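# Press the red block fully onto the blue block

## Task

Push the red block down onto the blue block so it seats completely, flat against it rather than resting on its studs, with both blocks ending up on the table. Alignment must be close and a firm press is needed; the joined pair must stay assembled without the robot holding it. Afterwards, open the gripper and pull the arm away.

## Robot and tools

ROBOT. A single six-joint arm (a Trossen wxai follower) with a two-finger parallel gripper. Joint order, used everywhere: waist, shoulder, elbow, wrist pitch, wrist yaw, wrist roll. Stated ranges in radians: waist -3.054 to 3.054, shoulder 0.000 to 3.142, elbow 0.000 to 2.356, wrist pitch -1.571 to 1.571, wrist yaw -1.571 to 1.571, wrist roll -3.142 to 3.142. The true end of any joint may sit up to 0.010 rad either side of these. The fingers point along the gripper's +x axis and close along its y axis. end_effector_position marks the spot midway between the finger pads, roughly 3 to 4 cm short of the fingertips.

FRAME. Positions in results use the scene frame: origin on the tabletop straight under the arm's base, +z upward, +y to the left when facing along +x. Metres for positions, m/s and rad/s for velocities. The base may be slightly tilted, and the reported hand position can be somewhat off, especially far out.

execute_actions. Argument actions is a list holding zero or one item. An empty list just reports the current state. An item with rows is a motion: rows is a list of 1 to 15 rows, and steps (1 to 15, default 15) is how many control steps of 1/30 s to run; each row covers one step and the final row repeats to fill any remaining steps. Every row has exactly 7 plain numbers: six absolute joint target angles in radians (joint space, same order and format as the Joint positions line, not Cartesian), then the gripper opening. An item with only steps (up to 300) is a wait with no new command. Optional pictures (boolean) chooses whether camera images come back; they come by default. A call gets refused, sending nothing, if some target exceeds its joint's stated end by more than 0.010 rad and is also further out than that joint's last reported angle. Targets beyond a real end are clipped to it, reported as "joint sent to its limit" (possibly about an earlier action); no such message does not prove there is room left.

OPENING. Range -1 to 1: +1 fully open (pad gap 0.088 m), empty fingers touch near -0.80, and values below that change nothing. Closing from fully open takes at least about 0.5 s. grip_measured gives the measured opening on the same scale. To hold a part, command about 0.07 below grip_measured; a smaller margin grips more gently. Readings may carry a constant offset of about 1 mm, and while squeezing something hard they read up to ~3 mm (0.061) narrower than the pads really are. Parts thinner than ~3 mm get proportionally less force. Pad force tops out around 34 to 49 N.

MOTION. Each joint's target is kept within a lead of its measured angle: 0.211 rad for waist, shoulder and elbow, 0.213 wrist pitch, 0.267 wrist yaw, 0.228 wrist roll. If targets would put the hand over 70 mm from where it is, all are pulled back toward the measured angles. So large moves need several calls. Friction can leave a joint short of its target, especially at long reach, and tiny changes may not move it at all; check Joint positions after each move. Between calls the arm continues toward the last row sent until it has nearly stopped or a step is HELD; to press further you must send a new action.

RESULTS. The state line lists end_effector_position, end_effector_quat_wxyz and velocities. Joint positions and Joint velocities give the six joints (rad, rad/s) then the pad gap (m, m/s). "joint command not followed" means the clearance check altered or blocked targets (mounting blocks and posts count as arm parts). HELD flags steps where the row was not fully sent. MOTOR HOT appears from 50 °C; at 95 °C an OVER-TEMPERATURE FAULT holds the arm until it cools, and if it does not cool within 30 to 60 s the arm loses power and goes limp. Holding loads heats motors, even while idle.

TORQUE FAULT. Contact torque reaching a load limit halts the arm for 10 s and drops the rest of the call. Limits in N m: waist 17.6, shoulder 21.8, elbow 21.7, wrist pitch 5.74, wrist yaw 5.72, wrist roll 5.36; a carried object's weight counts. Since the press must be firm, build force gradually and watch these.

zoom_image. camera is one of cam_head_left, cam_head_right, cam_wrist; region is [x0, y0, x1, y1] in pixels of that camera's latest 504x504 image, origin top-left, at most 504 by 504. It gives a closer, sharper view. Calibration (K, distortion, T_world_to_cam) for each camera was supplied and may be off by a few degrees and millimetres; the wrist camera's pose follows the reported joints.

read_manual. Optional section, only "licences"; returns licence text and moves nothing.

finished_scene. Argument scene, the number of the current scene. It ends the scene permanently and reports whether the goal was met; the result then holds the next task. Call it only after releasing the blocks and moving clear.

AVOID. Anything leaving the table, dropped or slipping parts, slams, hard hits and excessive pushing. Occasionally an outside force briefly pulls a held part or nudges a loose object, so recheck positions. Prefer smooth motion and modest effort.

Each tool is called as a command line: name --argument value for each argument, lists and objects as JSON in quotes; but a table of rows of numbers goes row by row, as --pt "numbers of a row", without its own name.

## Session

execute_actions --actions '[]'

Scene clock: 0.00 s of 11933.50 s.
end_effector_position=(+0.4349, -0.1962, +0.3020) grip_measured=+0.853 end_effector_quat_wxyz=(+0.442, +0.845, -0.253, -0.160) end_effector_velocity=(-0.001, -0.002, +0.001) end_effector_angular_velocity=(-0.007, -0.004, -0.003)
Joint positions: [0.546 1.704 0.863 1.443 0.725 1.04  0.081]
Joint velocities: [-0.002 -0.002 -0.002  0.007 -0.007 -0.007 -0.   ]
Heat: hottest waist 25 °C (+0.0 °C/min).
camera_calibration (this result's frames):
cam_wrist: T_world_to_cam=[[0.278268, 0.506274, -0.816244, 0.231735], [0.148628, 0.816877, 0.557335, -0.0404062], [0.948935, -0.276405, 0.152064, -0.439705], [0, 0, 0, 1]] pos_world=[0.358773, -0.205851, 0.278535]

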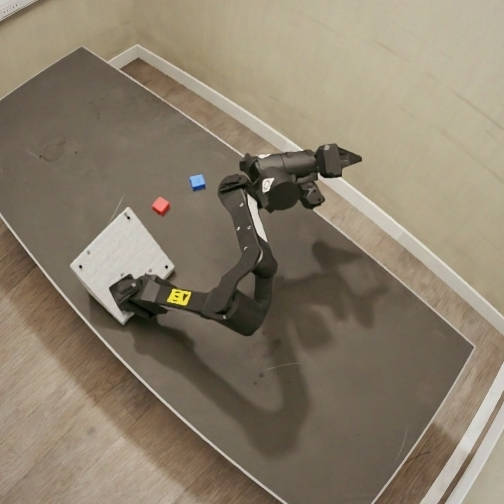

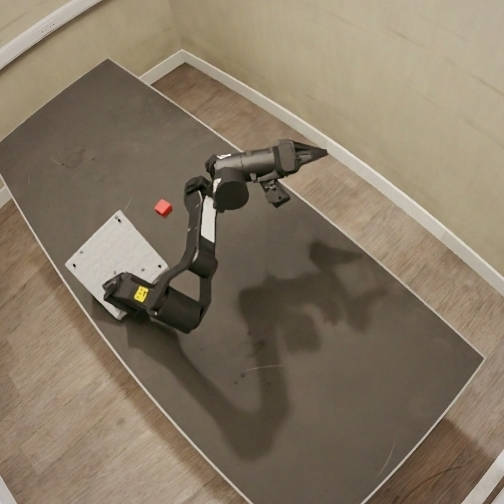

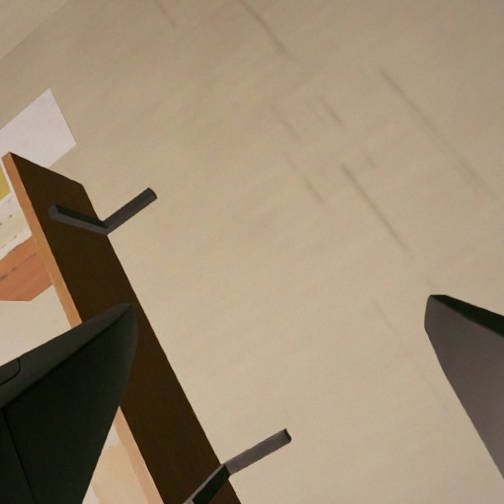

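execute_actions --actions '[{"rows":[[0.999,1.9,1.29,-1.161,0.57,0.8,1]]}]' --pictures false

execute_actions --actions '[{"steps":25}]' --pictures false

execute_actions --actions '[{"rows":[[0.999,2.1,1.29,-1.161,0.57,0.8,1],[0.999,2.1,1.29,-1.161,0.57,0.8,1],[0.999,2.1,1.29,-1.161,0.57,0.8,1],[0.999,2.2,1.29,-1.161,0.57,0.8,1],[0.999,2.2,1.29,-1.161,0.57,0.8,1],[0.999,2.336,1.29,-1.161,0.57,0.8,1]]}]' --pictures false

execute_actions --actions '[{"steps":10}]'

Scene clock: 11.60 s of 11933.50 s.
end_effector_position=(+0.4419, +0.0062, +0.4853) grip_measured=+1.000 end_effector_quat_wxyz=(+0.632, +0.766, -0.054, +0.106) end_effector_velocity=(-0.096, +0.339, +0.041) end_effector_angular_velocity=(-1.162, +0.309, +1.146)
Joint positions: [0.992 1.881 1.269 0.802 0.569 0.809 0.088]
Joint velocities: [ 0.447 -0.002  0.276 -1.81  -0.066 -0.095  0.   ]
Heat: hottest waist 26 °C (+5.2 °C/min).
Steps of this call (steps 1 to 90: nothing new was sent; then 8.10 s passed at rest; steps 91 to 105: all 15 steps of this action). Readings (joint positions):
91: [0.554 1.717 0.875 1.429 0.724 1.016]
92: [0.574 1.734 0.904 1.396 0.703 0.982]
94: [0.634 1.780 0.970 1.325 0.659 0.929]
98: [0.771 1.850 1.091 1.174 0.614 0.861]
105: the state above

Scene clock: 12.43 s of 11933.50 s.
end_effector_position=(+0.3222, +0.0993, +0.2545) grip_measured=+1.000 end_effector_quat_wxyz=(+0.808, +0.270, +0.514, +0.101) end_effector_velocity=(-0.248, -0.133, -0.220) end_effector_angular_velocity=(-1.296, +0.841, +0.981)
Joint positions: [ 0.998  1.895  1.281 -0.782  0.569  0.801  0.088]
Joint velocities: [-0.007 -0.002  0.002 -1.839 -0.007  0.007  0.   ]
Heat: hottest waist 26 °C (+4.8 °C/min).
Steps of this call (steps 1 to 25: the robot went on to your last target). Readings (joint positions):
1: [1.003 1.881 1.276 0.740 0.569 0.807]
2: [1.008 1.882 1.280 0.677 0.569 0.805]
4: [1.005 1.885 1.281 0.550 0.569 0.804]
8: [0.998 1.894 1.281 0.295 0.569 0.802]
25: the state above

Scene clock: 12.93 s of 11933.50 s.
end_effector_position=(+0.2398, +0.1279, +0.1217) grip_measured=+1.000 end_effector_quat_wxyz=(+0.706, -0.067, +0.702, +0.072) end_effector_velocity=(-0.003, -0.008, -0.000) end_effector_angular_velocity=(-0.030, +0.012, +0.025)
Joint positions: [ 0.998  2.332  1.287 -1.156  0.568  0.801  0.088]
Joint velocities: [-0.002 -0.002 -0.002 -0.037  0.007 -0.007  0.   ]
Heat: hottest waist 26 °C (+4.6 °C/min).
Steps of this call (steps 1 to 15: all 15 steps of this action). Readings (joint positions):
1: [0.998 1.921 1.282 -0.846 0.571 0.801]
2: [0.998 1.951 1.294 -0.901 0.574 0.801]
4: [0.998 2.042 1.303 -1.018 0.574 0.801]
8: [0.998 2.253 1.298 -1.125 0.571 0.801]
15: the state above

Scene clock: 13.27 s of 11933.50 s.
end_effector_position=(+0.2394, +0.1275, +0.1216) grip_measured=+1.000 end_effector_quat_wxyz=(+0.705, -0.068, +0.702, +0.072) end_effector_velocity=(-0.003, -0.004, -0.000) end_effector_angular_velocity=(-0.012, +0.018, +0.018)
Joint positions: [ 0.998  2.332  1.287 -1.159  0.568  0.801  0.088]
Joint velocities: [-0.002 -0.002 -0.002 -0.022 -0.007 -0.007  0.   ]
Heat: hottest waist 27 °C (+9.0 °C/min).
Steps of this call (steps 1 to 10: the robot went on to your last target). Readings (joint positions):
1: [0.998 2.332 1.287 -1.157 0.568 0.801]
2: [0.998 2.332 1.287 -1.158 0.568 0.801]
4: [0.998 2.332 1.287 -1.159 0.568 0.801]
8: [0.998 2.332 1.287 -1.159 0.568 0.801]
10: the state above
camera_calibration (this result's frames):
cam_wrist: T_world_to_cam=[[0.177727, -0.983911, 0.018252, 0.0875594], [-0.917373, -0.158939, 0.364918, 0.227816], [-0.356146, -0.0815996, -0.930861, 0.282012], [0, 0, 0, 1]] pos_world=[0.293868, 0.145371, 0.177781]

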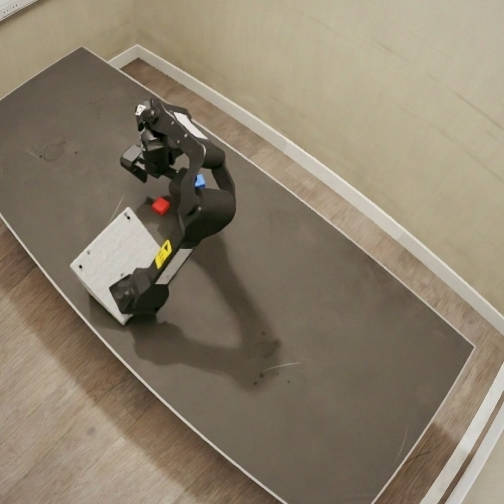

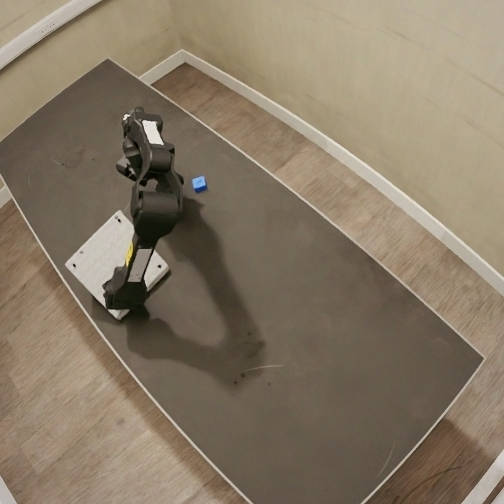

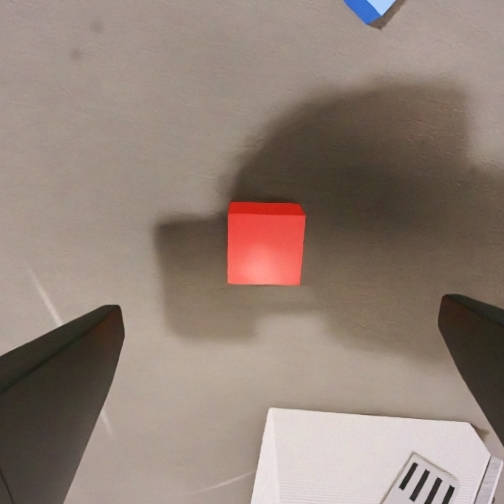

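execute_actions --actions '[{"rows":[[0.97,2.34,1.23,-1.08,0.59,0.8,1],[0.97,2.34,1.23,-1.08,0.59,0.8,1],[0.97,2.34,1.23,-1.08,0.59,0.8,1],[0.935,2.36,1.17,-0.99,0.61,0.78,1],[0.935,2.36,1.17,-0.99,0.61,0.78,1],[0.935,2.36,1.17,-0.99,0.61,0.78,1],[0.9,2.375,1.115,-0.9,0.63,0.75,0.6],[0.9,2.375,1.115,-0.9,0.63,0.75,0.6],[0.9,2.375,1.115,-0.9,0.63,0.75,0.6],[0.869,2.391,1.063,-0.819,0.646,0.723,0.4]]}]' --pictures false

execute_actions --actions '[{"steps":10}]'

Scene clock: 22.83 s of 11933.50 s.
end_effector_position=(+0.2330, +0.1254, +0.0450) grip_measured=+0.439 end_effector_quat_wxyz=(+0.703, -0.053, +0.707, +0.052) end_effector_velocity=(-0.010, +0.001, -0.028) end_effector_angular_velocity=(+0.004, -0.010, +0.026)
Joint positions: [ 0.869  2.384  1.076 -0.836  0.639  0.73   0.061]
Joint velocities: [-0.032  0.022 -0.1    0.154  0.022 -0.066 -0.022]
Heat: hottest waist 27 °C (+5.3 °C/min).
Steps of this call (steps 1 to 15: the robot went on to your last target; steps 16 to 90: nothing new was sent; then 6.07 s passed at rest; steps 91 to 105: all 15 steps of this action). Readings (joint positions):
91: [0.996 2.332 1.280 -1.144 0.571 0.801]
92: [0.991 2.332 1.270 -1.122 0.576 0.801]
94: [0.976 2.335 1.244 -1.079 0.586 0.797]
98: [0.927 2.350 1.168 -0.964 0.613 0.771]
105: the state above

Scene clock: 23.17 s of 11933.50 s.
end_effector_position=(+0.2343, +0.1266, +0.0443) grip_measured=+0.403 end_effector_quat_wxyz=(+0.707, -0.051, +0.704, +0.052) end_effector_velocity=(-0.001, +0.001, +0.002) end_effector_angular_velocity=(+0.016, +0.017, +0.004)
Joint positions: [ 0.869  2.384  1.072 -0.821  0.643  0.726  0.059]
Joint velocities: [-0.002 -0.007  0.002 -0.007 -0.022 -0.007 -0.001]
Heat: hottest waist 27 °C (+5.2 °C/min).
Steps of this call (steps 1 to 10: the robot went on to your last target). Readings (joint positions):
1: [0.869 2.384 1.074 -0.831 0.640 0.728]
2: [0.869 2.384 1.073 -0.828 0.641 0.727]
4: [0.869 2.384 1.073 -0.823 0.642 0.727]
8: [0.869 2.384 1.072 -0.822 0.642 0.726]
10: the state above
camera_calibration (this result's frames):
cam_wrist: T_world_to_cam=[[0.125486, -0.991884, 0.0204996, 0.102186], [-0.924504, -0.109415, 0.36513, 0.246586], [-0.359923, -0.0647706, -0.930731, 0.206985], [0, 0, 0, 1]] pos_world=[0.289645, 0.141744, 0.100517]

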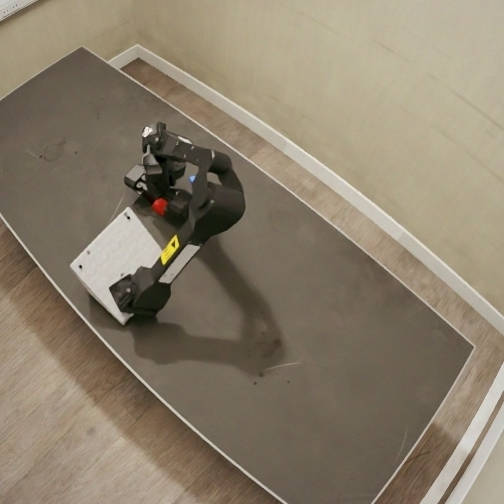

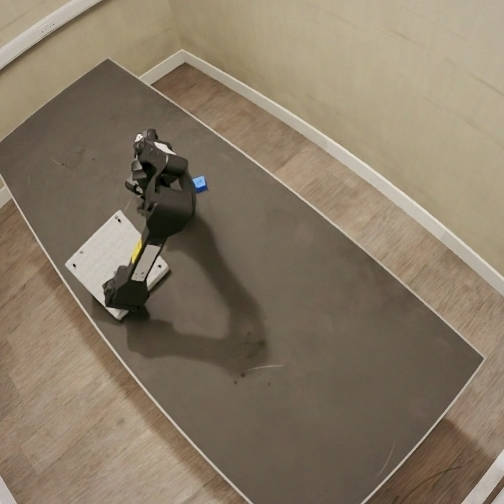

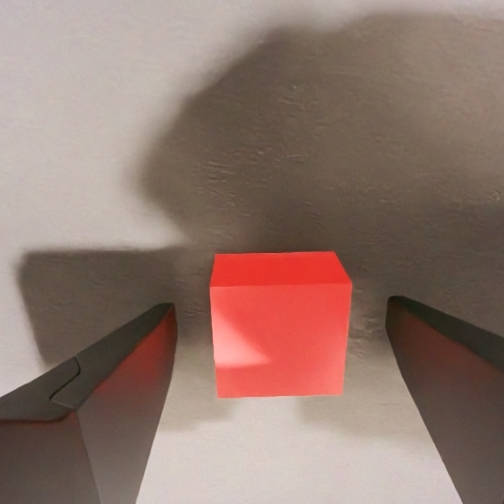

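execute_actions --actions '[{"rows":[[0.869,2.391,1.063,-0.819,0.646,0.715,-0.3]]}]' --pictures false

execute_actions --actions '[{"rows":[[0.9,2.375,1.12,-0.9,0.63,0.72,-0.3],[0.9,2.375,1.12,-0.9,0.63,0.72,-0.3],[0.9,2.375,1.12,-0.9,0.63,0.72,-0.3],[0.935,2.36,1.18,-0.99,0.61,0.72,-0.3],[0.935,2.36,1.18,-0.99,0.61,0.72,-0.3],[0.935,2.36,1.18,-0.99,0.61,0.72,-0.3],[0.95,2.35,1.27,-1.1,0.6,0.7,-0.3],[0.95,2.35,1.27,-1.1,0.6,0.7,-0.3],[0.95,2.35,1.27,-1.1,0.6,0.7,-0.3],[0.95,2.35,1.27,-1.1,0.6,0.7,-0.3],[0.88,2.39,1.4,-1.15,0.64,0.5,-0.3]]}]' --pictures false

execute_actions --actions '[{"rows":[[0.8,2.44,1.53,-1.17,0.68,0.2,-0.3],[0.8,2.44,1.53,-1.17,0.68,0.2,-0.3],[0.8,2.44,1.53,-1.17,0.68,0.2,-0.3],[0.8,2.44,1.53,-1.17,0.68,0.1,-0.3],[0.721,2.51,1.65,-1.17,0.719,-0.24,-0.3]]}]' --pictures false

execute_actions --actions '[{"steps":12}]'

Scene clock: 33.33 s of 11933.50 s.
end_effector_position=(+0.2345, +0.1268, +0.0445) grip_measured=-0.170 end_effector_quat_wxyz=(+0.707, -0.053, +0.703, +0.055) end_effector_velocity=(-0.004, +0.000, -0.000) end_effector_angular_velocity=(+0.009, +0.022, +0.010)
Joint positions: [ 0.869  2.384  1.072 -0.82   0.643  0.717  0.031]
Joint velocities: [-0.002 -0.002 -0.002 -0.007 -0.022 -0.007 -0.   ]
Heat: hottest waist 28 °C (+5.4 °C/min).
Steps of this call (steps 1 to 30: the robot went on to your last target; steps 31 to 90: nothing new was sent; then 6.67 s passed at rest; steps 91 to 105: all 15 steps of this action). Readings (joint positions):
91: [0.869 2.384 1.072 -0.821 0.643 0.723]
92: [0.869 2.384 1.072 -0.821 0.643 0.722]
94: [0.869 2.384 1.072 -0.821 0.643 0.719]
98: [0.869 2.384 1.072 -0.820 0.643 0.718]
105: the state above

Scene clock: 33.83 s of 11933.50 s.
end_effector_position=(+0.2807, +0.1213, +0.1076) grip_measured=-0.170 end_effector_quat_wxyz=(+0.701, -0.121, +0.692, +0.125) end_effector_velocity=(+0.117, -0.064, +0.021) end_effector_angular_velocity=(+0.014, +0.057, +0.127)
Joint positions: [ 0.888  2.375  1.373 -1.132  0.635  0.535  0.031]
Joint velocities: [-0.281 -0.002  0.398 -0.256  0.095 -0.403 -0.   ]
Heat: hottest waist 28 °C (+5.3 °C/min).
Steps of this call (steps 1 to 15: all 15 steps of this action). Readings (joint positions):
1: [0.871 2.384 1.078 -0.835 0.643 0.717]
2: [0.876 2.384 1.085 -0.858 0.642 0.717]
4: [0.891 2.383 1.105 -0.903 0.632 0.717]
8: [0.932 2.378 1.191 -1.027 0.611 0.712]
15: the state above

Scene clock: 34.33 s of 11933.50 s.
end_effector_position=(+0.3562, +0.1055, +0.0850) grip_measured=-0.170 end_effector_quat_wxyz=(+0.633, -0.314, +0.633, +0.316) end_effector_velocity=(-0.003, +0.012, +0.009) end_effector_angular_velocity=(-0.010, -0.029, +0.249)
Joint positions: [ 0.716  2.497  1.635 -1.168  0.715 -0.22   0.031]
Joint velocities: [ 0.042  0.017  0.012 -0.007  0.007 -0.212 -0.001]
Heat: hottest waist 28 °C (+5.2 °C/min).
Steps of this call (steps 1 to 15: all 15 steps of this action). Readings (joint positions):
1: [0.876 2.382 1.403 -1.154 0.640 0.478]
2: [0.857 2.395 1.438 -1.159 0.651 0.408]
4: [0.819 2.417 1.489 -1.154 0.668 0.279]
8: [0.739 2.480 1.611 -1.161 0.707 0.008]
15: the state above

Scene clock: 34.73 s of 11933.50 s.
end_effector_position=(+0.3567, +0.1060, +0.0858) grip_measured=-0.170 end_effector_quat_wxyz=(+0.631, -0.320, +0.629, +0.321) end_effector_velocity=(-0.005, +0.000, -0.001) end_effector_angular_velocity=(+0.011, +0.023, +0.014)
Joint positions: [ 0.718  2.498  1.637 -1.168  0.716 -0.237  0.031]
Joint velocities: [-0.002 -0.002 -0.007 -0.007 -0.022 -0.007 -0.   ]
Heat: hottest waist 28 °C (+5.2 °C/min).
Steps of this call (steps 1 to 12: the robot went on to your last target). Readings (joint positions):
1: [0.717 2.498 1.636 -1.168 0.715 -0.226]
2: [0.718 2.498 1.636 -1.168 0.715 -0.229]
4: [0.718 2.498 1.637 -1.168 0.715 -0.234]
8: [0.718 2.498 1.637 -1.168 0.716 -0.237]
12: the state above
camera_calibration (this result's frames):
cam_wrist: T_world_to_cam=[[0.795963, -0.604911, 0.0229052, -0.21482], [-0.569719, -0.735794, 0.366099, 0.282135], [-0.204604, -0.304451, -0.930294, 0.258223], [0, 0, 0, 1]] pos_world=[0.38456, 0.156262, 0.141854]

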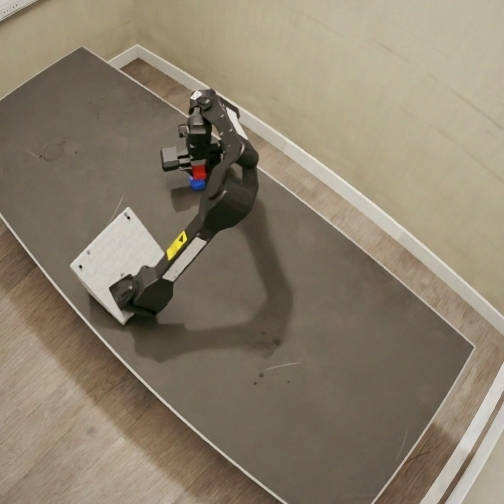

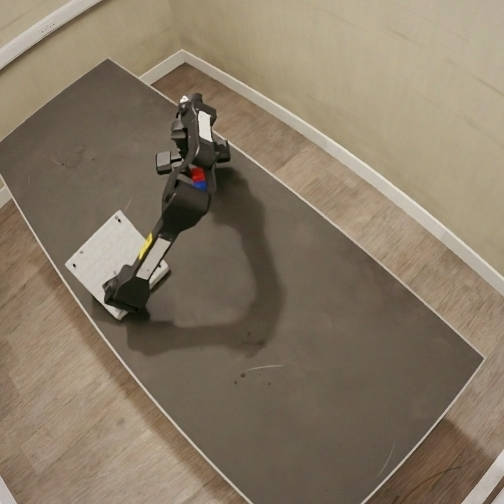

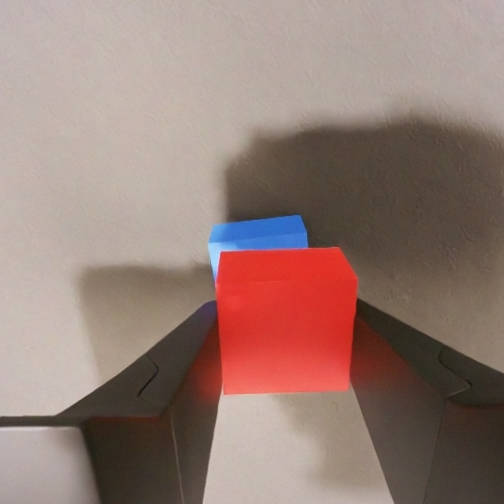

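execute_actions --actions '[{"rows":[[0.71,2.48,1.59,-1.13,0.722,-0.29,-0.3],[0.71,2.48,1.59,-1.13,0.722,-0.29,-0.3],[0.71,2.48,1.59,-1.13,0.722,-0.29,-0.3],[0.699,2.468,1.542,-1.088,0.728,-0.321,-0.3]]}]'

zoom_image --camera "cam_wrist" --region '[190,195,380,305]'

Scene clock: 43.30 s of 11933.50 s.
end_effector_position=(+0.3484, +0.1045, +0.0692) grip_measured=-0.170 end_effector_quat_wxyz=(+0.619, -0.340, +0.621, +0.340) end_effector_velocity=(-0.003, -0.002, +0.000) end_effector_angular_velocity=(+0.002, +0.011, +0.025)
Joint positions: [ 0.698  2.483  1.554 -1.091  0.725 -0.318  0.031]
Joint velocities: [-0.002 -0.007 -0.007 -0.007 -0.007 -0.022  0.   ]
Heat: hottest waist 30 °C (+6.9 °C/min).
Steps of this call (steps 1 to 30: the robot went on to your last target; steps 31 to 90: nothing new was sent; then 5.07 s passed at rest; steps 91 to 105: all 15 steps of this action). Readings (joint positions):
91: [0.717 2.498 1.632 -1.161 0.717 -0.250]
92: [0.716 2.496 1.625 -1.152 0.717 -0.262]
94: [0.713 2.493 1.603 -1.129 0.720 -0.284]
98: [0.700 2.488 1.559 -1.100 0.723 -0.311]
105: the state above
camera_calibration (this result's frames):
cam_wrist: T_world_to_cam=[[0.832032, -0.554286, 0.0221336, -0.226647], [-0.521631, -0.768192, 0.371191, 0.268605], [-0.188743, -0.320389, -0.928293, 0.236678], [0, 0, 0, 1]] pos_world=[0.373362, 0.156542, 0.125019]

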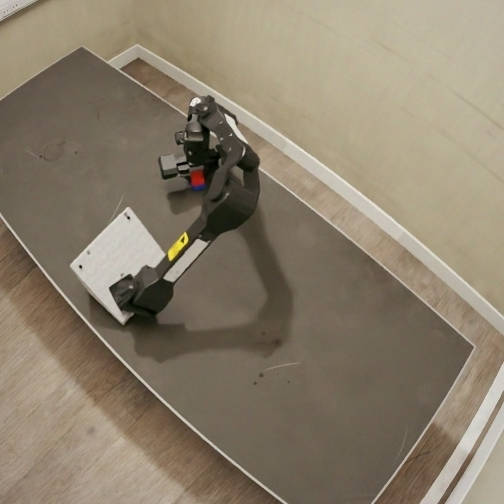

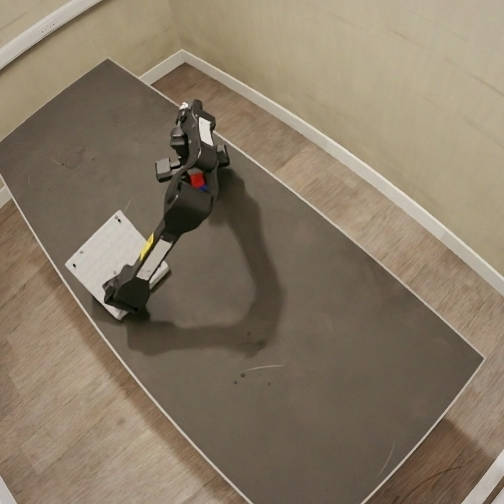

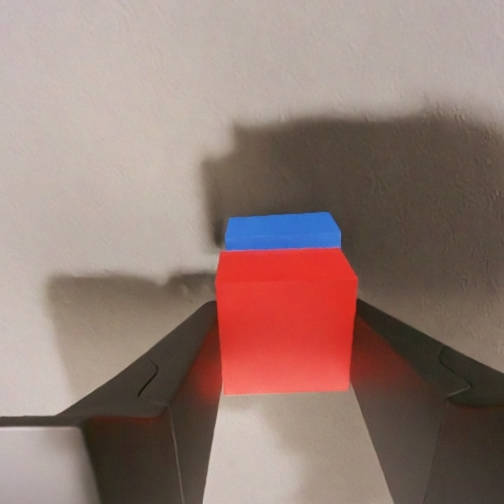

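Region (190, 195, 380, 305) of cam_wrist's 504x504 image, scaled by 2.653, with more detail than that image has; it fills the top 292 rows of this view, and the rest is white.

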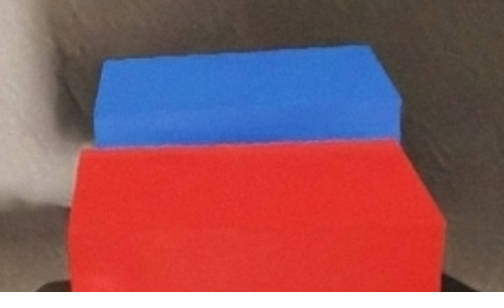

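execute_actions --actions '[{"rows":[[0.696,2.499,1.575,-1.085,0.729,-0.343,-0.3]]}]'

zoom_image --camera "cam_wrist" --region '[190,195,380,305]'

Scene clock: 51.67 s of 11933.50 s.
end_effector_position=(+0.3509, +0.1053, +0.0689) grip_measured=-0.170 end_effector_quat_wxyz=(+0.618, -0.345, +0.617, +0.345) end_effector_velocity=(-0.002, -0.001, -0.000) end_effector_angular_velocity=(+0.002, +0.011, +0.025)
Joint positions: [ 0.696  2.487  1.562 -1.087  0.725 -0.34   0.031]
Joint velocities: [-0.002 -0.002 -0.002 -0.007 -0.007 -0.022 -0.   ]
Heat: hottest waist 31 °C (+7.0 °C/min).
Steps of this call (steps 1 to 15: the robot went on to your last target; steps 16 to 90: nothing new was sent; then 4.87 s passed at rest; steps 91 to 105: all 15 steps of this action). Readings (joint positions):
91: [0.698 2.483 1.552 -1.090 0.725 -0.324]
92: [0.698 2.483 1.553 -1.089 0.725 -0.329]
94: [0.697 2.484 1.557 -1.088 0.725 -0.335]
98: [0.696 2.485 1.562 -1.087 0.725 -0.339]
105: the state above
camera_calibration (this result's frames):
cam_wrist: T_world_to_cam=[[0.840667, -0.541053, 0.0232367, -0.232735], [-0.510534, -0.777474, 0.367273, 0.268036], [-0.180649, -0.320618, -0.929823, 0.234426], [0, 0, 0, 1]] pos_world=[0.374843, 0.15763, 0.124941]

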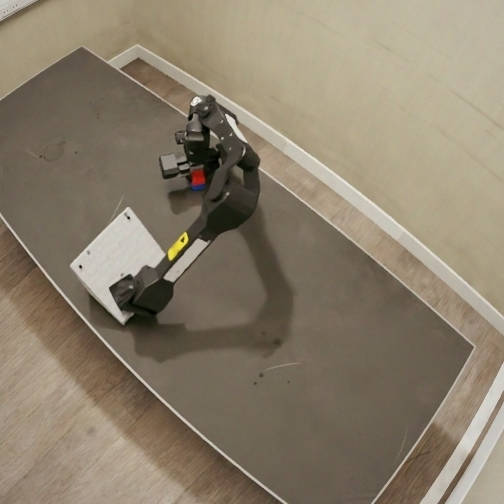

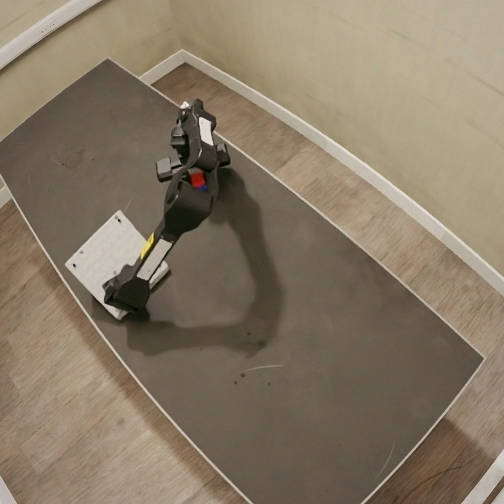

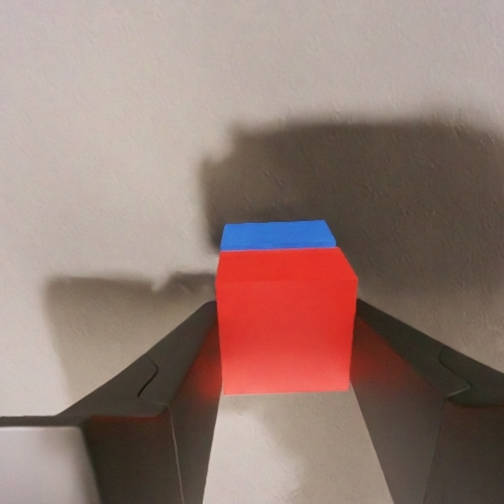

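Region (190, 195, 380, 305) of cam_wrist's 504x504 image, scaled by 2.653, with more detail than that image has; it fills the top 292 rows of this view, and the rest is white.

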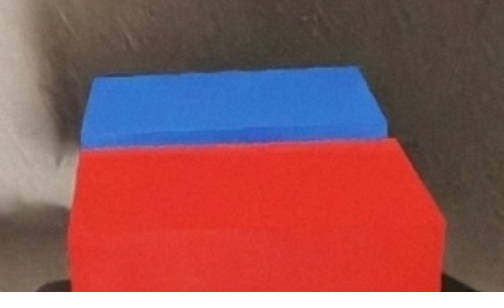

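execute_actions --actions '[{"rows":[[0.6935,2.501,1.548,-1.08,0.729,-0.346,-0.3]]}]'

zoom_image --camera "cam_wrist" --region '[190,195,380,305]'

Scene clock: 56.60 s of 11933.50 s.
end_effector_position=(+0.3508, +0.1053, +0.0672) grip_measured=-0.170 end_effector_quat_wxyz=(+0.617, -0.345, +0.617, +0.346) end_effector_velocity=(-0.005, +0.001, -0.001) end_effector_angular_velocity=(+0.011, +0.023, +0.028)
Joint positions: [ 0.693  2.489  1.559 -1.082  0.726 -0.344  0.031]
Joint velocities: [-0.002 -0.002 -0.007 -0.007 -0.022 -0.022  0.   ]
Heat: hottest waist 32 °C (+7.4 °C/min).
Steps of this call (steps 1 to 15: the robot went on to your last target; steps 16 to 90: nothing new was sent; then 1.43 s passed at rest; steps 91 to 105: all 15 steps of this action). Readings (joint positions):
91: [0.695 2.487 1.562 -1.086 0.725 -0.341]
92: [0.695 2.488 1.562 -1.085 0.725 -0.342]
94: [0.694 2.488 1.562 -1.083 0.725 -0.343]
98: [0.693 2.489 1.559 -1.083 0.726 -0.343]
105: the state above
camera_calibration (this result's frames):
cam_wrist: T_world_to_cam=[[0.841106, -0.540428, 0.0218737, -0.232684], [-0.509305, -0.777758, 0.368376, 0.268129], [-0.182069, -0.320984, -0.929419, 0.233254], [0, 0, 0, 1]] pos_world=[0.37474, 0.157661, 0.123108]

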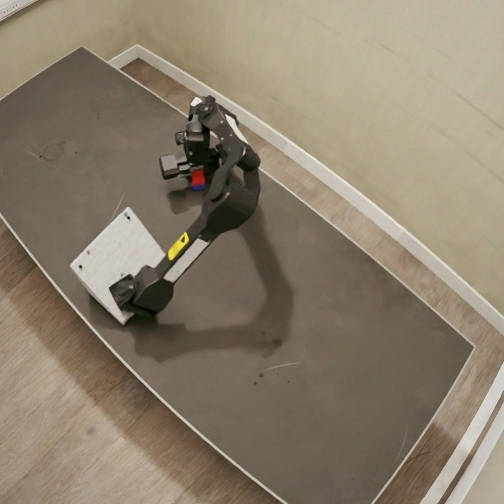

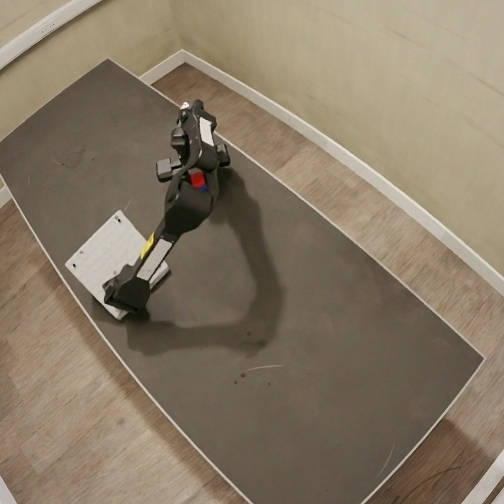

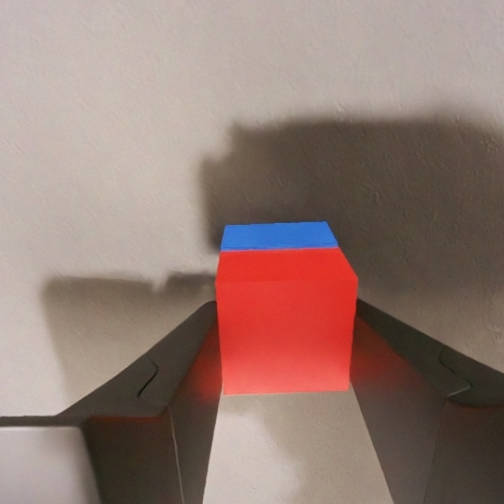

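Region (190, 195, 380, 305) of cam_wrist's 504x504 image, scaled by 2.653, with more detail than that image has; it fills the top 292 rows of this view, and the rest is white.

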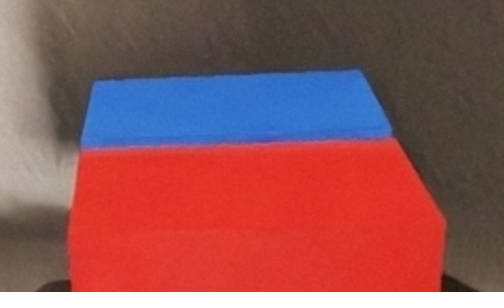

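execute_actions --actions '[{"rows":[[0.693,2.504,1.545,-1.078,0.729,-0.347,-0.3],[0.693,2.504,1.545,-1.078,0.729,-0.347,-0.3],[0.688,2.508,1.541,-1.076,0.729,-0.347,-0.3],[0.68,2.514,1.537,-1.076,0.729,-0.347,-0.3],[0.672,2.521,1.532,-1.076,0.729,-0.347,-0.3],[0.664,2.528,1.527,-1.076,0.729,-0.347,-0.3],[0.656,2.535,1.522,-1.076,0.729,-0.347,-0.3],[0.648,2.542,1.517,-1.076,0.729,-0.347,-0.3],[0.64,2.549,1.512,-1.076,0.729,-0.347,-0.3],[0.632,2.556,1.507,-1.076,0.729,-0.347,-0.3],[0.624,2.563,1.502,-1.076,0.729,-0.347,-0.3],[0.616,2.57,1.497,-1.076,0.729,-0.347,-0.3]]}]'

zoom_image --camera "cam_wrist" --region '[190,195,380,305]'

Scene clock: 63.07 s of 11933.50 s.
end_effector_position=(+0.3458, +0.1075, +0.0604) grip_measured=-0.170 end_effector_quat_wxyz=(+0.609, -0.350, +0.621, +0.349) end_effector_velocity=(-0.006, -0.000, -0.002) end_effector_angular_velocity=(+0.004, +0.032, +0.023)
Joint positions: [ 0.69   2.503  1.547 -1.077  0.726 -0.345  0.031]
Joint velocities: [-0.002  0.002 -0.002 -0.022 -0.022 -0.007 -0.   ]
Heat: hottest waist 32 °C (+7.1 °C/min).
Steps of this call (steps 1 to 15: the robot went on to your last target; steps 16 to 90: nothing new was sent; then 2.97 s passed at rest; steps 91 to 105: all 15 steps of this action). Readings (joint positions):
91: [0.693 2.489 1.558 -1.082 0.726 -0.344]
92: [0.693 2.489 1.558 -1.081 0.726 -0.344]
94: [0.693 2.490 1.556 -1.080 0.727 -0.344]
98: [0.692 2.496 1.551 -1.078 0.727 -0.345]
105: the state above
camera_calibration (this result's frames):
cam_wrist: T_world_to_cam=[[0.848817, -0.528472, 0.0150628, -0.230747], [-0.493025, -0.780953, 0.383456, 0.263576], [-0.190882, -0.33291, -0.923436, 0.230742], [0, 0, 0, 1]] pos_world=[0.369857, 0.160714, 0.115481]

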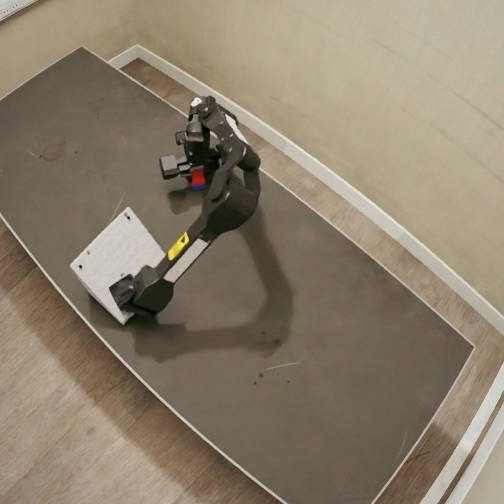

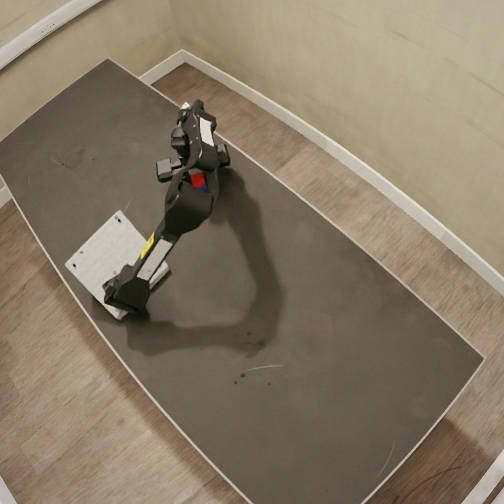

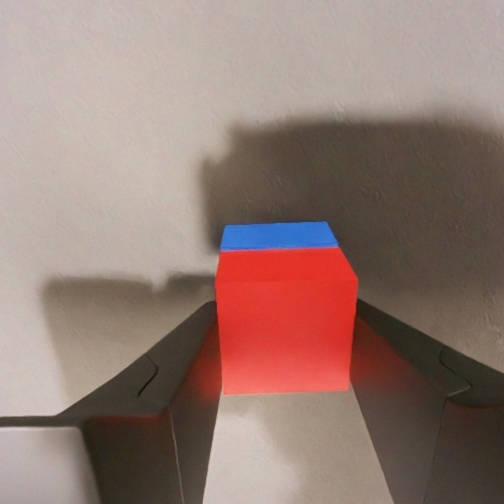

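Region (190, 195, 380, 305) of cam_wrist's 504x504 image, scaled by 2.653, with more detail than that image has; it fills the top 292 rows of this view, and the rest is white.

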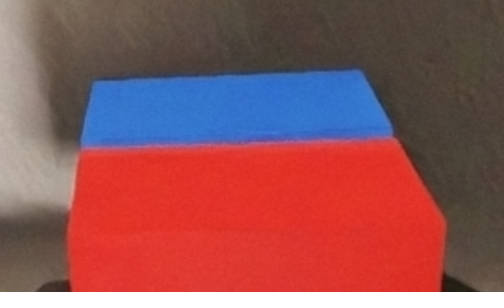

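execute_actions --actions '[{"rows":[[0.65,2.53,1.525,-1.08,0.727,-0.345,-0.3],[0.65,2.53,1.525,-1.08,0.727,-0.345,-0.3],[0.67,2.51,1.54,-1.08,0.727,-0.345,-0.3],[0.67,2.51,1.54,-1.08,0.727,-0.345,-0.3],[0.692,2.49,1.557,-1.08,0.727,-0.345,-0.3],[0.692,2.49,1.557,-1.08,0.727,-0.345,-0.3],[0.692,2.49,1.557,-1.08,0.727,-0.345,-0.3],[0.692,2.49,1.557,-1.08,0.727,-0.345,0.1]]}]' --pictures false

execute_actions --actions '[{"rows":[[0.71,2.48,1.595,-1.115,0.72,-0.33,0.1],[0.71,2.48,1.595,-1.115,0.72,-0.33,0.1],[0.71,2.48,1.595,-1.115,0.72,-0.33,0.1],[0.726,2.475,1.62,-1.144,0.711,-0.31,0.1]]}]'

zoom_image --camera "cam_wrist" --region '[190,175,380,325]'

execute_actions --actions '[{"rows":[[0.726,2.475,1.62,-1.144,0.711,-0.31,-0.6]],"steps":12}]' --pictures false

Scene clock: 72.60 s of 11933.50 s.
end_effector_position=(+0.3496, +0.1052, +0.0647) grip_measured=+0.078 end_effector_quat_wxyz=(+0.615, -0.347, +0.618, +0.345) end_effector_velocity=(+0.000, -0.004, +0.001) end_effector_angular_velocity=(-0.007, -0.001, +0.022)
Joint positions: [ 0.691  2.492  1.553 -1.078  0.729 -0.345  0.043]
Joint velocities: [-0.002 -0.007 -0.002 -0.007  0.007 -0.022  0.011]
Heat: hottest waist 31 °C (+5.0 °C/min).
Steps of this call (steps 1 to 15: the robot went on to your last target; steps 16 to 90: nothing new was sent; then 6.03 s passed at rest; steps 91 to 105: all 15 steps of this action). Readings (joint positions):
91: [0.691 2.500 1.548 -1.077 0.726 -0.345]
92: [0.691 2.499 1.549 -1.077 0.727 -0.345]
94: [0.692 2.495 1.550 -1.077 0.728 -0.345]
98: [0.695 2.492 1.553 -1.078 0.730 -0.345]
105: the state above

Scene clock: 73.10 s of 11933.50 s.
end_effector_position=(+0.3533, +0.1082, +0.0855) grip_measured=+0.097 end_effector_quat_wxyz=(+0.623, -0.343, +0.613, +0.344) end_effector_velocity=(+0.004, +0.002, +0.001) end_effector_angular_velocity=(+0.019, -0.009, -0.012)
Joint positions: [ 0.725  2.486  1.609 -1.142  0.714 -0.313  0.044]
Joint velocities: [-0.002 -0.002  0.002  0.022 -0.007 -0.007 -0.   ]
Heat: hottest waist 31 °C (+4.1 °C/min).
Steps of this call (steps 1 to 15: all 15 steps of this action). Readings (joint positions):
1: [0.691 2.492 1.558 -1.087 0.728 -0.343]
2: [0.694 2.492 1.562 -1.096 0.726 -0.340]
4: [0.701 2.492 1.575 -1.114 0.723 -0.331]
8: [0.721 2.488 1.605 -1.135 0.716 -0.316]
15: the state above
camera_calibration (this result's frames):
cam_wrist: T_world_to_cam=[[0.838423, -0.544289, 0.0282093, -0.232842], [-0.517069, -0.777998, 0.356873, 0.268618], [-0.172295, -0.313797, -0.933727, 0.247806], [0, 0, 0, 1]] pos_world=[0.37681, 0.160011, 0.142089]

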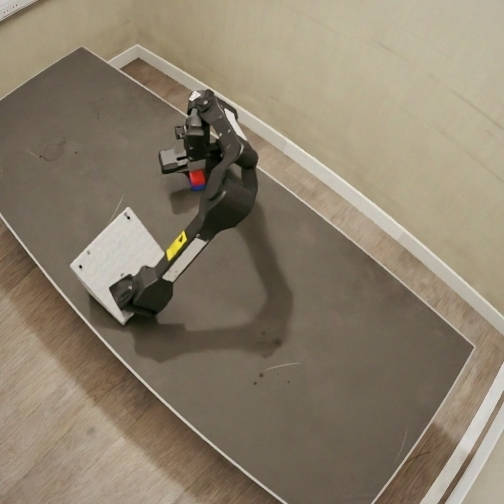

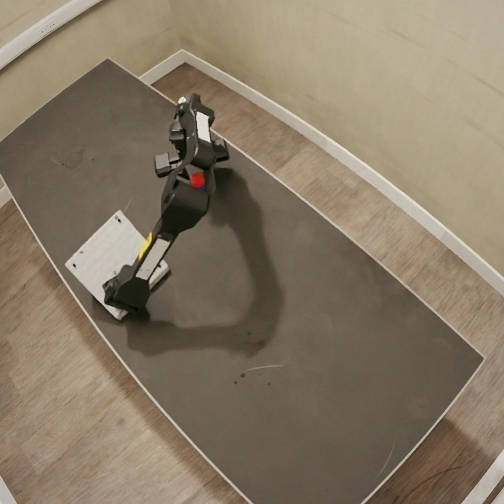

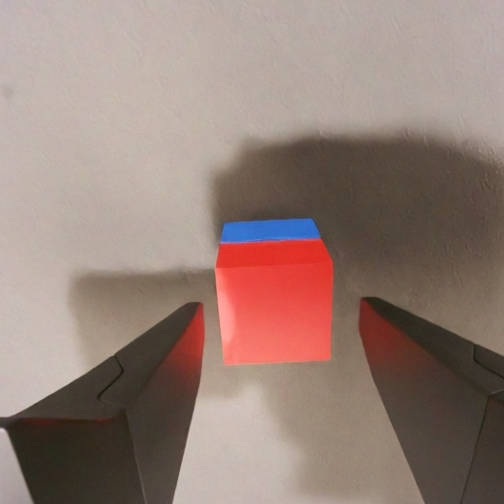

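Region (190, 175, 380, 325) of cam_wrist's 504x504 image, scaled by 2.653, with more detail than that image has; it fills the top 398 rows of this view, and the rest is white.

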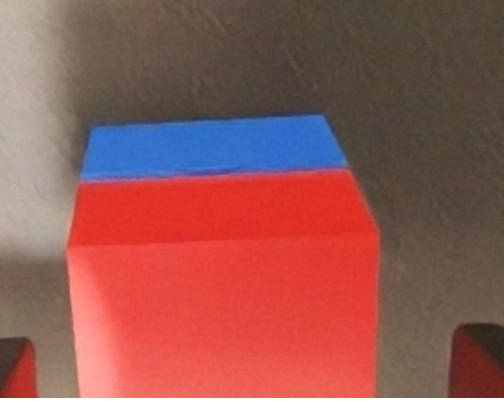

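Scene clock: 73.50 s of 11933.50 s.
end_effector_position=(+0.3533, +0.1081, +0.0856) grip_measured=-0.589 end_effector_quat_wxyz=(+0.623, -0.343, +0.613, +0.344) end_effector_velocity=(-0.000, +0.002, +0.001) end_effector_angular_velocity=(+0.009, -0.001, +0.019)
Joint positions: [ 0.725  2.486  1.609 -1.142  0.714 -0.313  0.01 ]
Joint velocities: [ 0.002 -0.002 -0.002  0.007 -0.007 -0.022 -0.005]
Heat: hottest waist 31 °C (+4.0 °C/min).
Steps of this call (steps 1 to 12: all 12 steps of this action). Readings (joint positions):
1: [0.725 2.486 1.609 -1.142 0.714 -0.313]
2: [0.725 2.486 1.609 -1.142 0.714 -0.313]
4: [0.725 2.486 1.609 -1.142 0.714 -0.313]
8: [0.725 2.486 1.609 -1.142 0.714 -0.313]
12: the state above

execute_actions --actions '[{"rows":[[0.72,2.498,1.59,-1.135,0.718,-0.32,-0.6],[0.72,2.498,1.59,-1.135,0.718,-0.32,-0.6],[0.72,2.498,1.59,-1.135,0.718,-0.32,-0.6],[0.72,2.498,1.59,-1.135,0.718,-0.32,-0.6],[0.715,2.5,1.582,-1.125,0.721,-0.32,-0.6],[0.715,2.5,1.582,-1.125,0.721,-0.32,-0.6],[0.715,2.5,1.582,-1.125,0.721,-0.32,-0.6],[0.715,2.5,1.582,-1.125,0.721,-0.32,-0.6],[0.71,2.503,1.575,-1.118,0.722,-0.32,-0.6]]}]' --pictures false

execute_actions --actions '[{"rows":[[0.7,2.511,1.569,-1.118,0.722,-0.32,-0.6],[0.69,2.519,1.563,-1.118,0.722,-0.32,-0.6],[0.68,2.527,1.557,-1.118,0.722,-0.32,-0.6],[0.67,2.535,1.551,-1.118,0.722,-0.32,-0.6],[0.66,2.543,1.545,-1.118,0.722,-0.32,-0.6],[0.65,2.551,1.539,-1.118,0.722,-0.32,-0.6],[0.64,2.559,1.533,-1.118,0.722,-0.32,-0.6],[0.63,2.567,1.527,-1.118,0.722,-0.32,-0.6],[0.62,2.575,1.521,-1.118,0.722,-0.32,-0.6],[0.61,2.583,1.515,-1.118,0.722,-0.32,-0.6],[0.6,2.591,1.509,-1.118,0.722,-0.32,-0.6],[0.59,2.599,1.503,-1.118,0.722,-0.32,-0.6]]}]'

zoom_image --camera "cam_wrist" --region '[190,175,380,325]'

Scene clock: 83.63 s of 11933.50 s.
end_effector_position=(+0.3520, +0.1082, +0.0808) grip_measured=-0.598 end_effector_quat_wxyz=(+0.622, -0.344, +0.614, +0.344) end_effector_velocity=(-0.004, -0.000, -0.000) end_effector_angular_velocity=(-0.000, +0.010, +0.017)
Joint positions: [ 0.719  2.486  1.592 -1.123  0.718 -0.318  0.01 ]
Joint velocities: [ 0.002 -0.002 -0.007 -0.007 -0.007 -0.007 -0.   ]
Heat: hottest waist 32 °C (+5.1 °C/min).
Steps of this call (steps 1 to 15: the robot went on to your last target; steps 16 to 90: nothing new was sent; then 6.63 s passed at rest; steps 91 to 105: all 15 steps of this action). Readings (joint positions):
91: [0.724 2.486 1.609 -1.142 0.714 -0.313]
92: [0.724 2.486 1.608 -1.142 0.714 -0.313]
94: [0.722 2.486 1.605 -1.139 0.714 -0.315]
98: [0.719 2.486 1.597 -1.130 0.716 -0.317]
105: the state above

Scene clock: 84.13 s of 11933.50 s.
end_effector_position=(+0.3465, +0.1093, +0.0709) grip_measured=-0.598 end_effector_quat_wxyz=(+0.611, -0.341, +0.622, +0.350) end_effector_velocity=(-0.005, -0.002, -0.002) end_effector_angular_velocity=(+0.011, +0.027, +0.010)
Joint positions: [ 0.706  2.5    1.578 -1.117  0.706 -0.318  0.01 ]
Joint velocities: [-0.007 -0.007 -0.012 -0.007 -0.022 -0.007  0.   ]
Heat: hottest waist 32 °C (+5.0 °C/min).
Steps of this call (steps 1 to 15: all 15 steps of this action). Readings (joint positions):
1: [0.719 2.486 1.591 -1.123 0.718 -0.318]
2: [0.718 2.487 1.589 -1.122 0.718 -0.318]
4: [0.715 2.489 1.585 -1.119 0.718 -0.318]
8: [0.712 2.496 1.581 -1.117 0.715 -0.318]
15: the state above
camera_calibration (this result's frames):
cam_wrist: T_world_to_cam=[[0.841976, -0.539501, 0.00396575, -0.226188], [-0.501139, -0.779341, 0.376149, 0.264457], [-0.199842, -0.318696, -0.926551, 0.242929], [0, 0, 0, 1]] pos_world=[0.371522, 0.161494, 0.126508]

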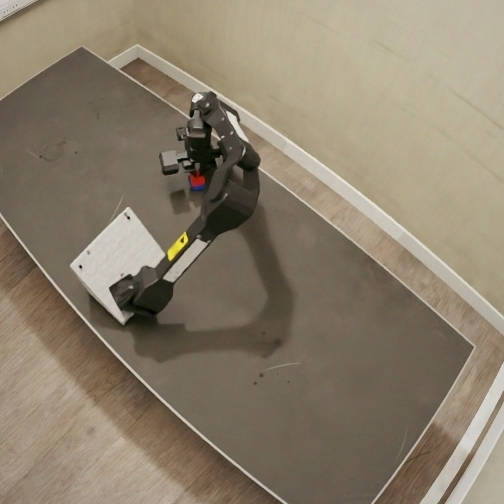

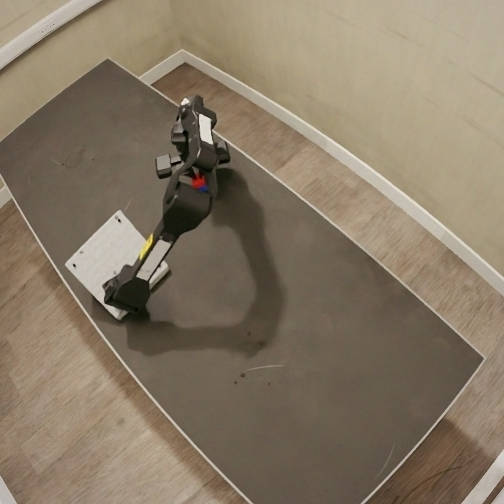

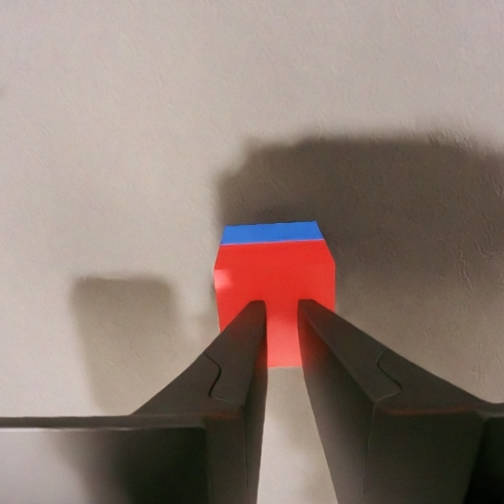

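Region (190, 175, 380, 325) of cam_wrist's 504x504 image, scaled by 2.653, with more detail than that image has; it fills the top 398 rows of this view, and the rest is white.

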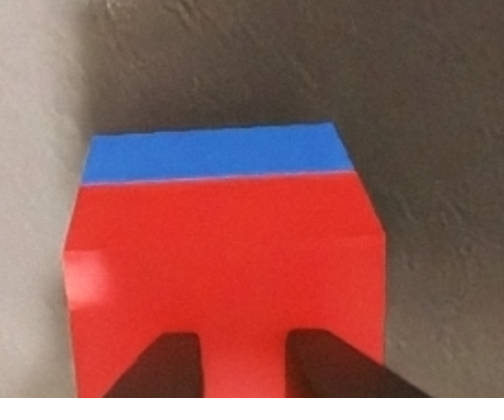

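Looks flush. Unload and retreat.

execute_actions --actions '[{"rows":[[0.63,2.567,1.527,-1.118,0.722,-0.32,-0.6],[0.63,2.567,1.527,-1.118,0.722,-0.32,-0.6],[0.67,2.535,1.551,-1.118,0.722,-0.32,-0.6],[0.67,2.535,1.551,-1.118,0.722,-0.32,-0.6],[0.71,2.495,1.585,-1.118,0.722,-0.32,-0.6],[0.71,2.495,1.585,-1.118,0.722,-0.32,-0.6],[0.74,2.48,1.65,-1.19,0.7,-0.3,-0.6],[0.74,2.48,1.65,-1.19,0.7,-0.3,-0.2],[0.79,2.48,1.75,-1.3,0.68,-0.25,0.5]]}]'

zoom_image --camera "cam_head_left" --region '[170,155,230,205]'

Scene clock: 89.60 s of 11933.50 s.
end_effector_position=(+0.3585, +0.1106, +0.1299) grip_measured=+0.281 end_effector_quat_wxyz=(+0.635, -0.340, +0.602, +0.345) end_effector_velocity=(-0.003, +0.006, +0.069) end_effector_angular_velocity=(+0.043, -0.071, +0.021)
Joint positions: [ 0.791  2.48   1.739 -1.286  0.687 -0.257  0.053]
Joint velocities: [ 0.12  -0.042  0.129 -0.154 -0.037  0.051  0.175]
Heat: hottest waist 32 °C (+4.0 °C/min).
Steps of this call (steps 1 to 15: the robot went on to your last target; steps 16 to 100: nothing new was sent; then 1.63 s passed at rest; steps 101 to 115: all 15 steps of this action). Readings (joint positions):
101: [0.704 2.498 1.578 -1.120 0.715 -0.318]
102: [0.706 2.497 1.578 -1.119 0.719 -0.318]
104: [0.711 2.493 1.580 -1.119 0.728 -0.318]
108: [0.719 2.488 1.606 -1.150 0.715 -0.313]
115: the state above
camera_calibration (this result's frames):
cam_wrist: T_world_to_cam=[[0.834954, -0.549031, 0.0376511, -0.236591], [-0.529359, -0.782566, 0.327672, 0.266094], [-0.150437, -0.293522, -0.944041, 0.282184], [0, 0, 0, 1]] pos_world=[0.380853, 0.161167, 0.188109]

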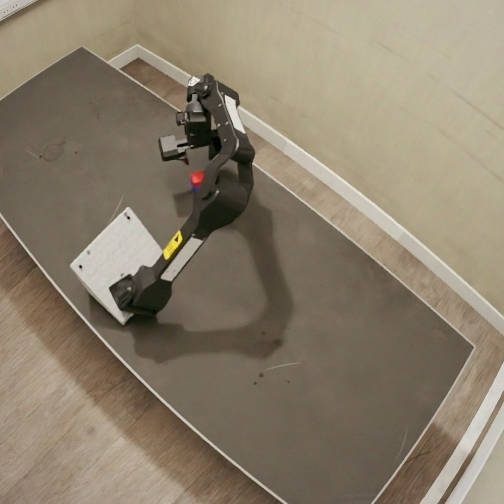

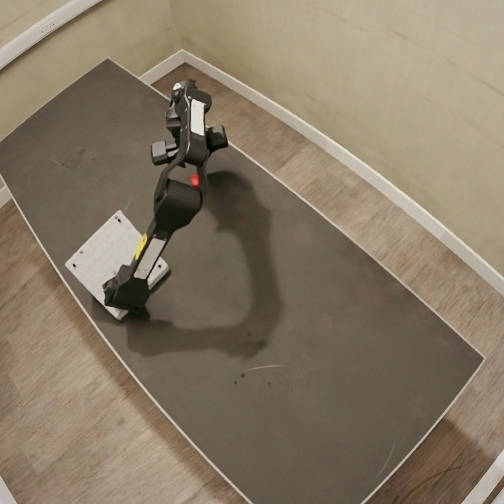

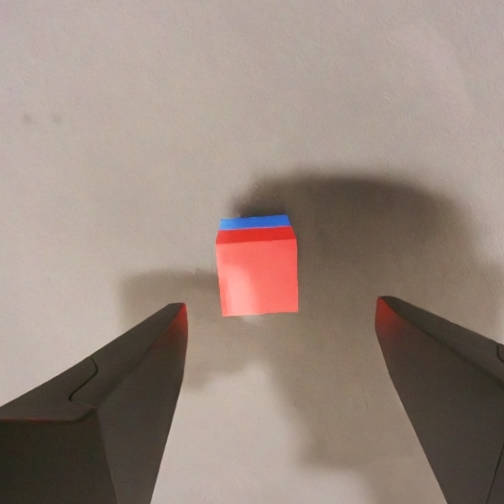

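Region (170, 155, 230, 205) of cam_head_left's 504x504 image, scaled by 8.400, with more detail than that image has.

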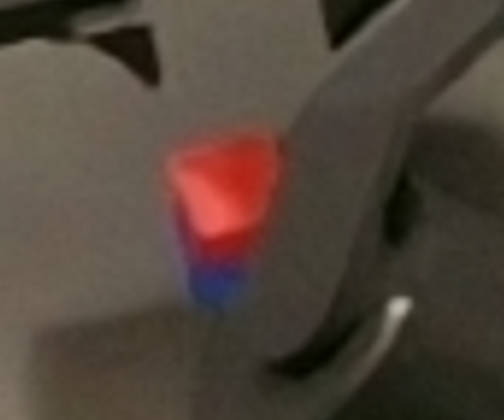

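finished_scene --scene 2

The scene is finished: the task was done.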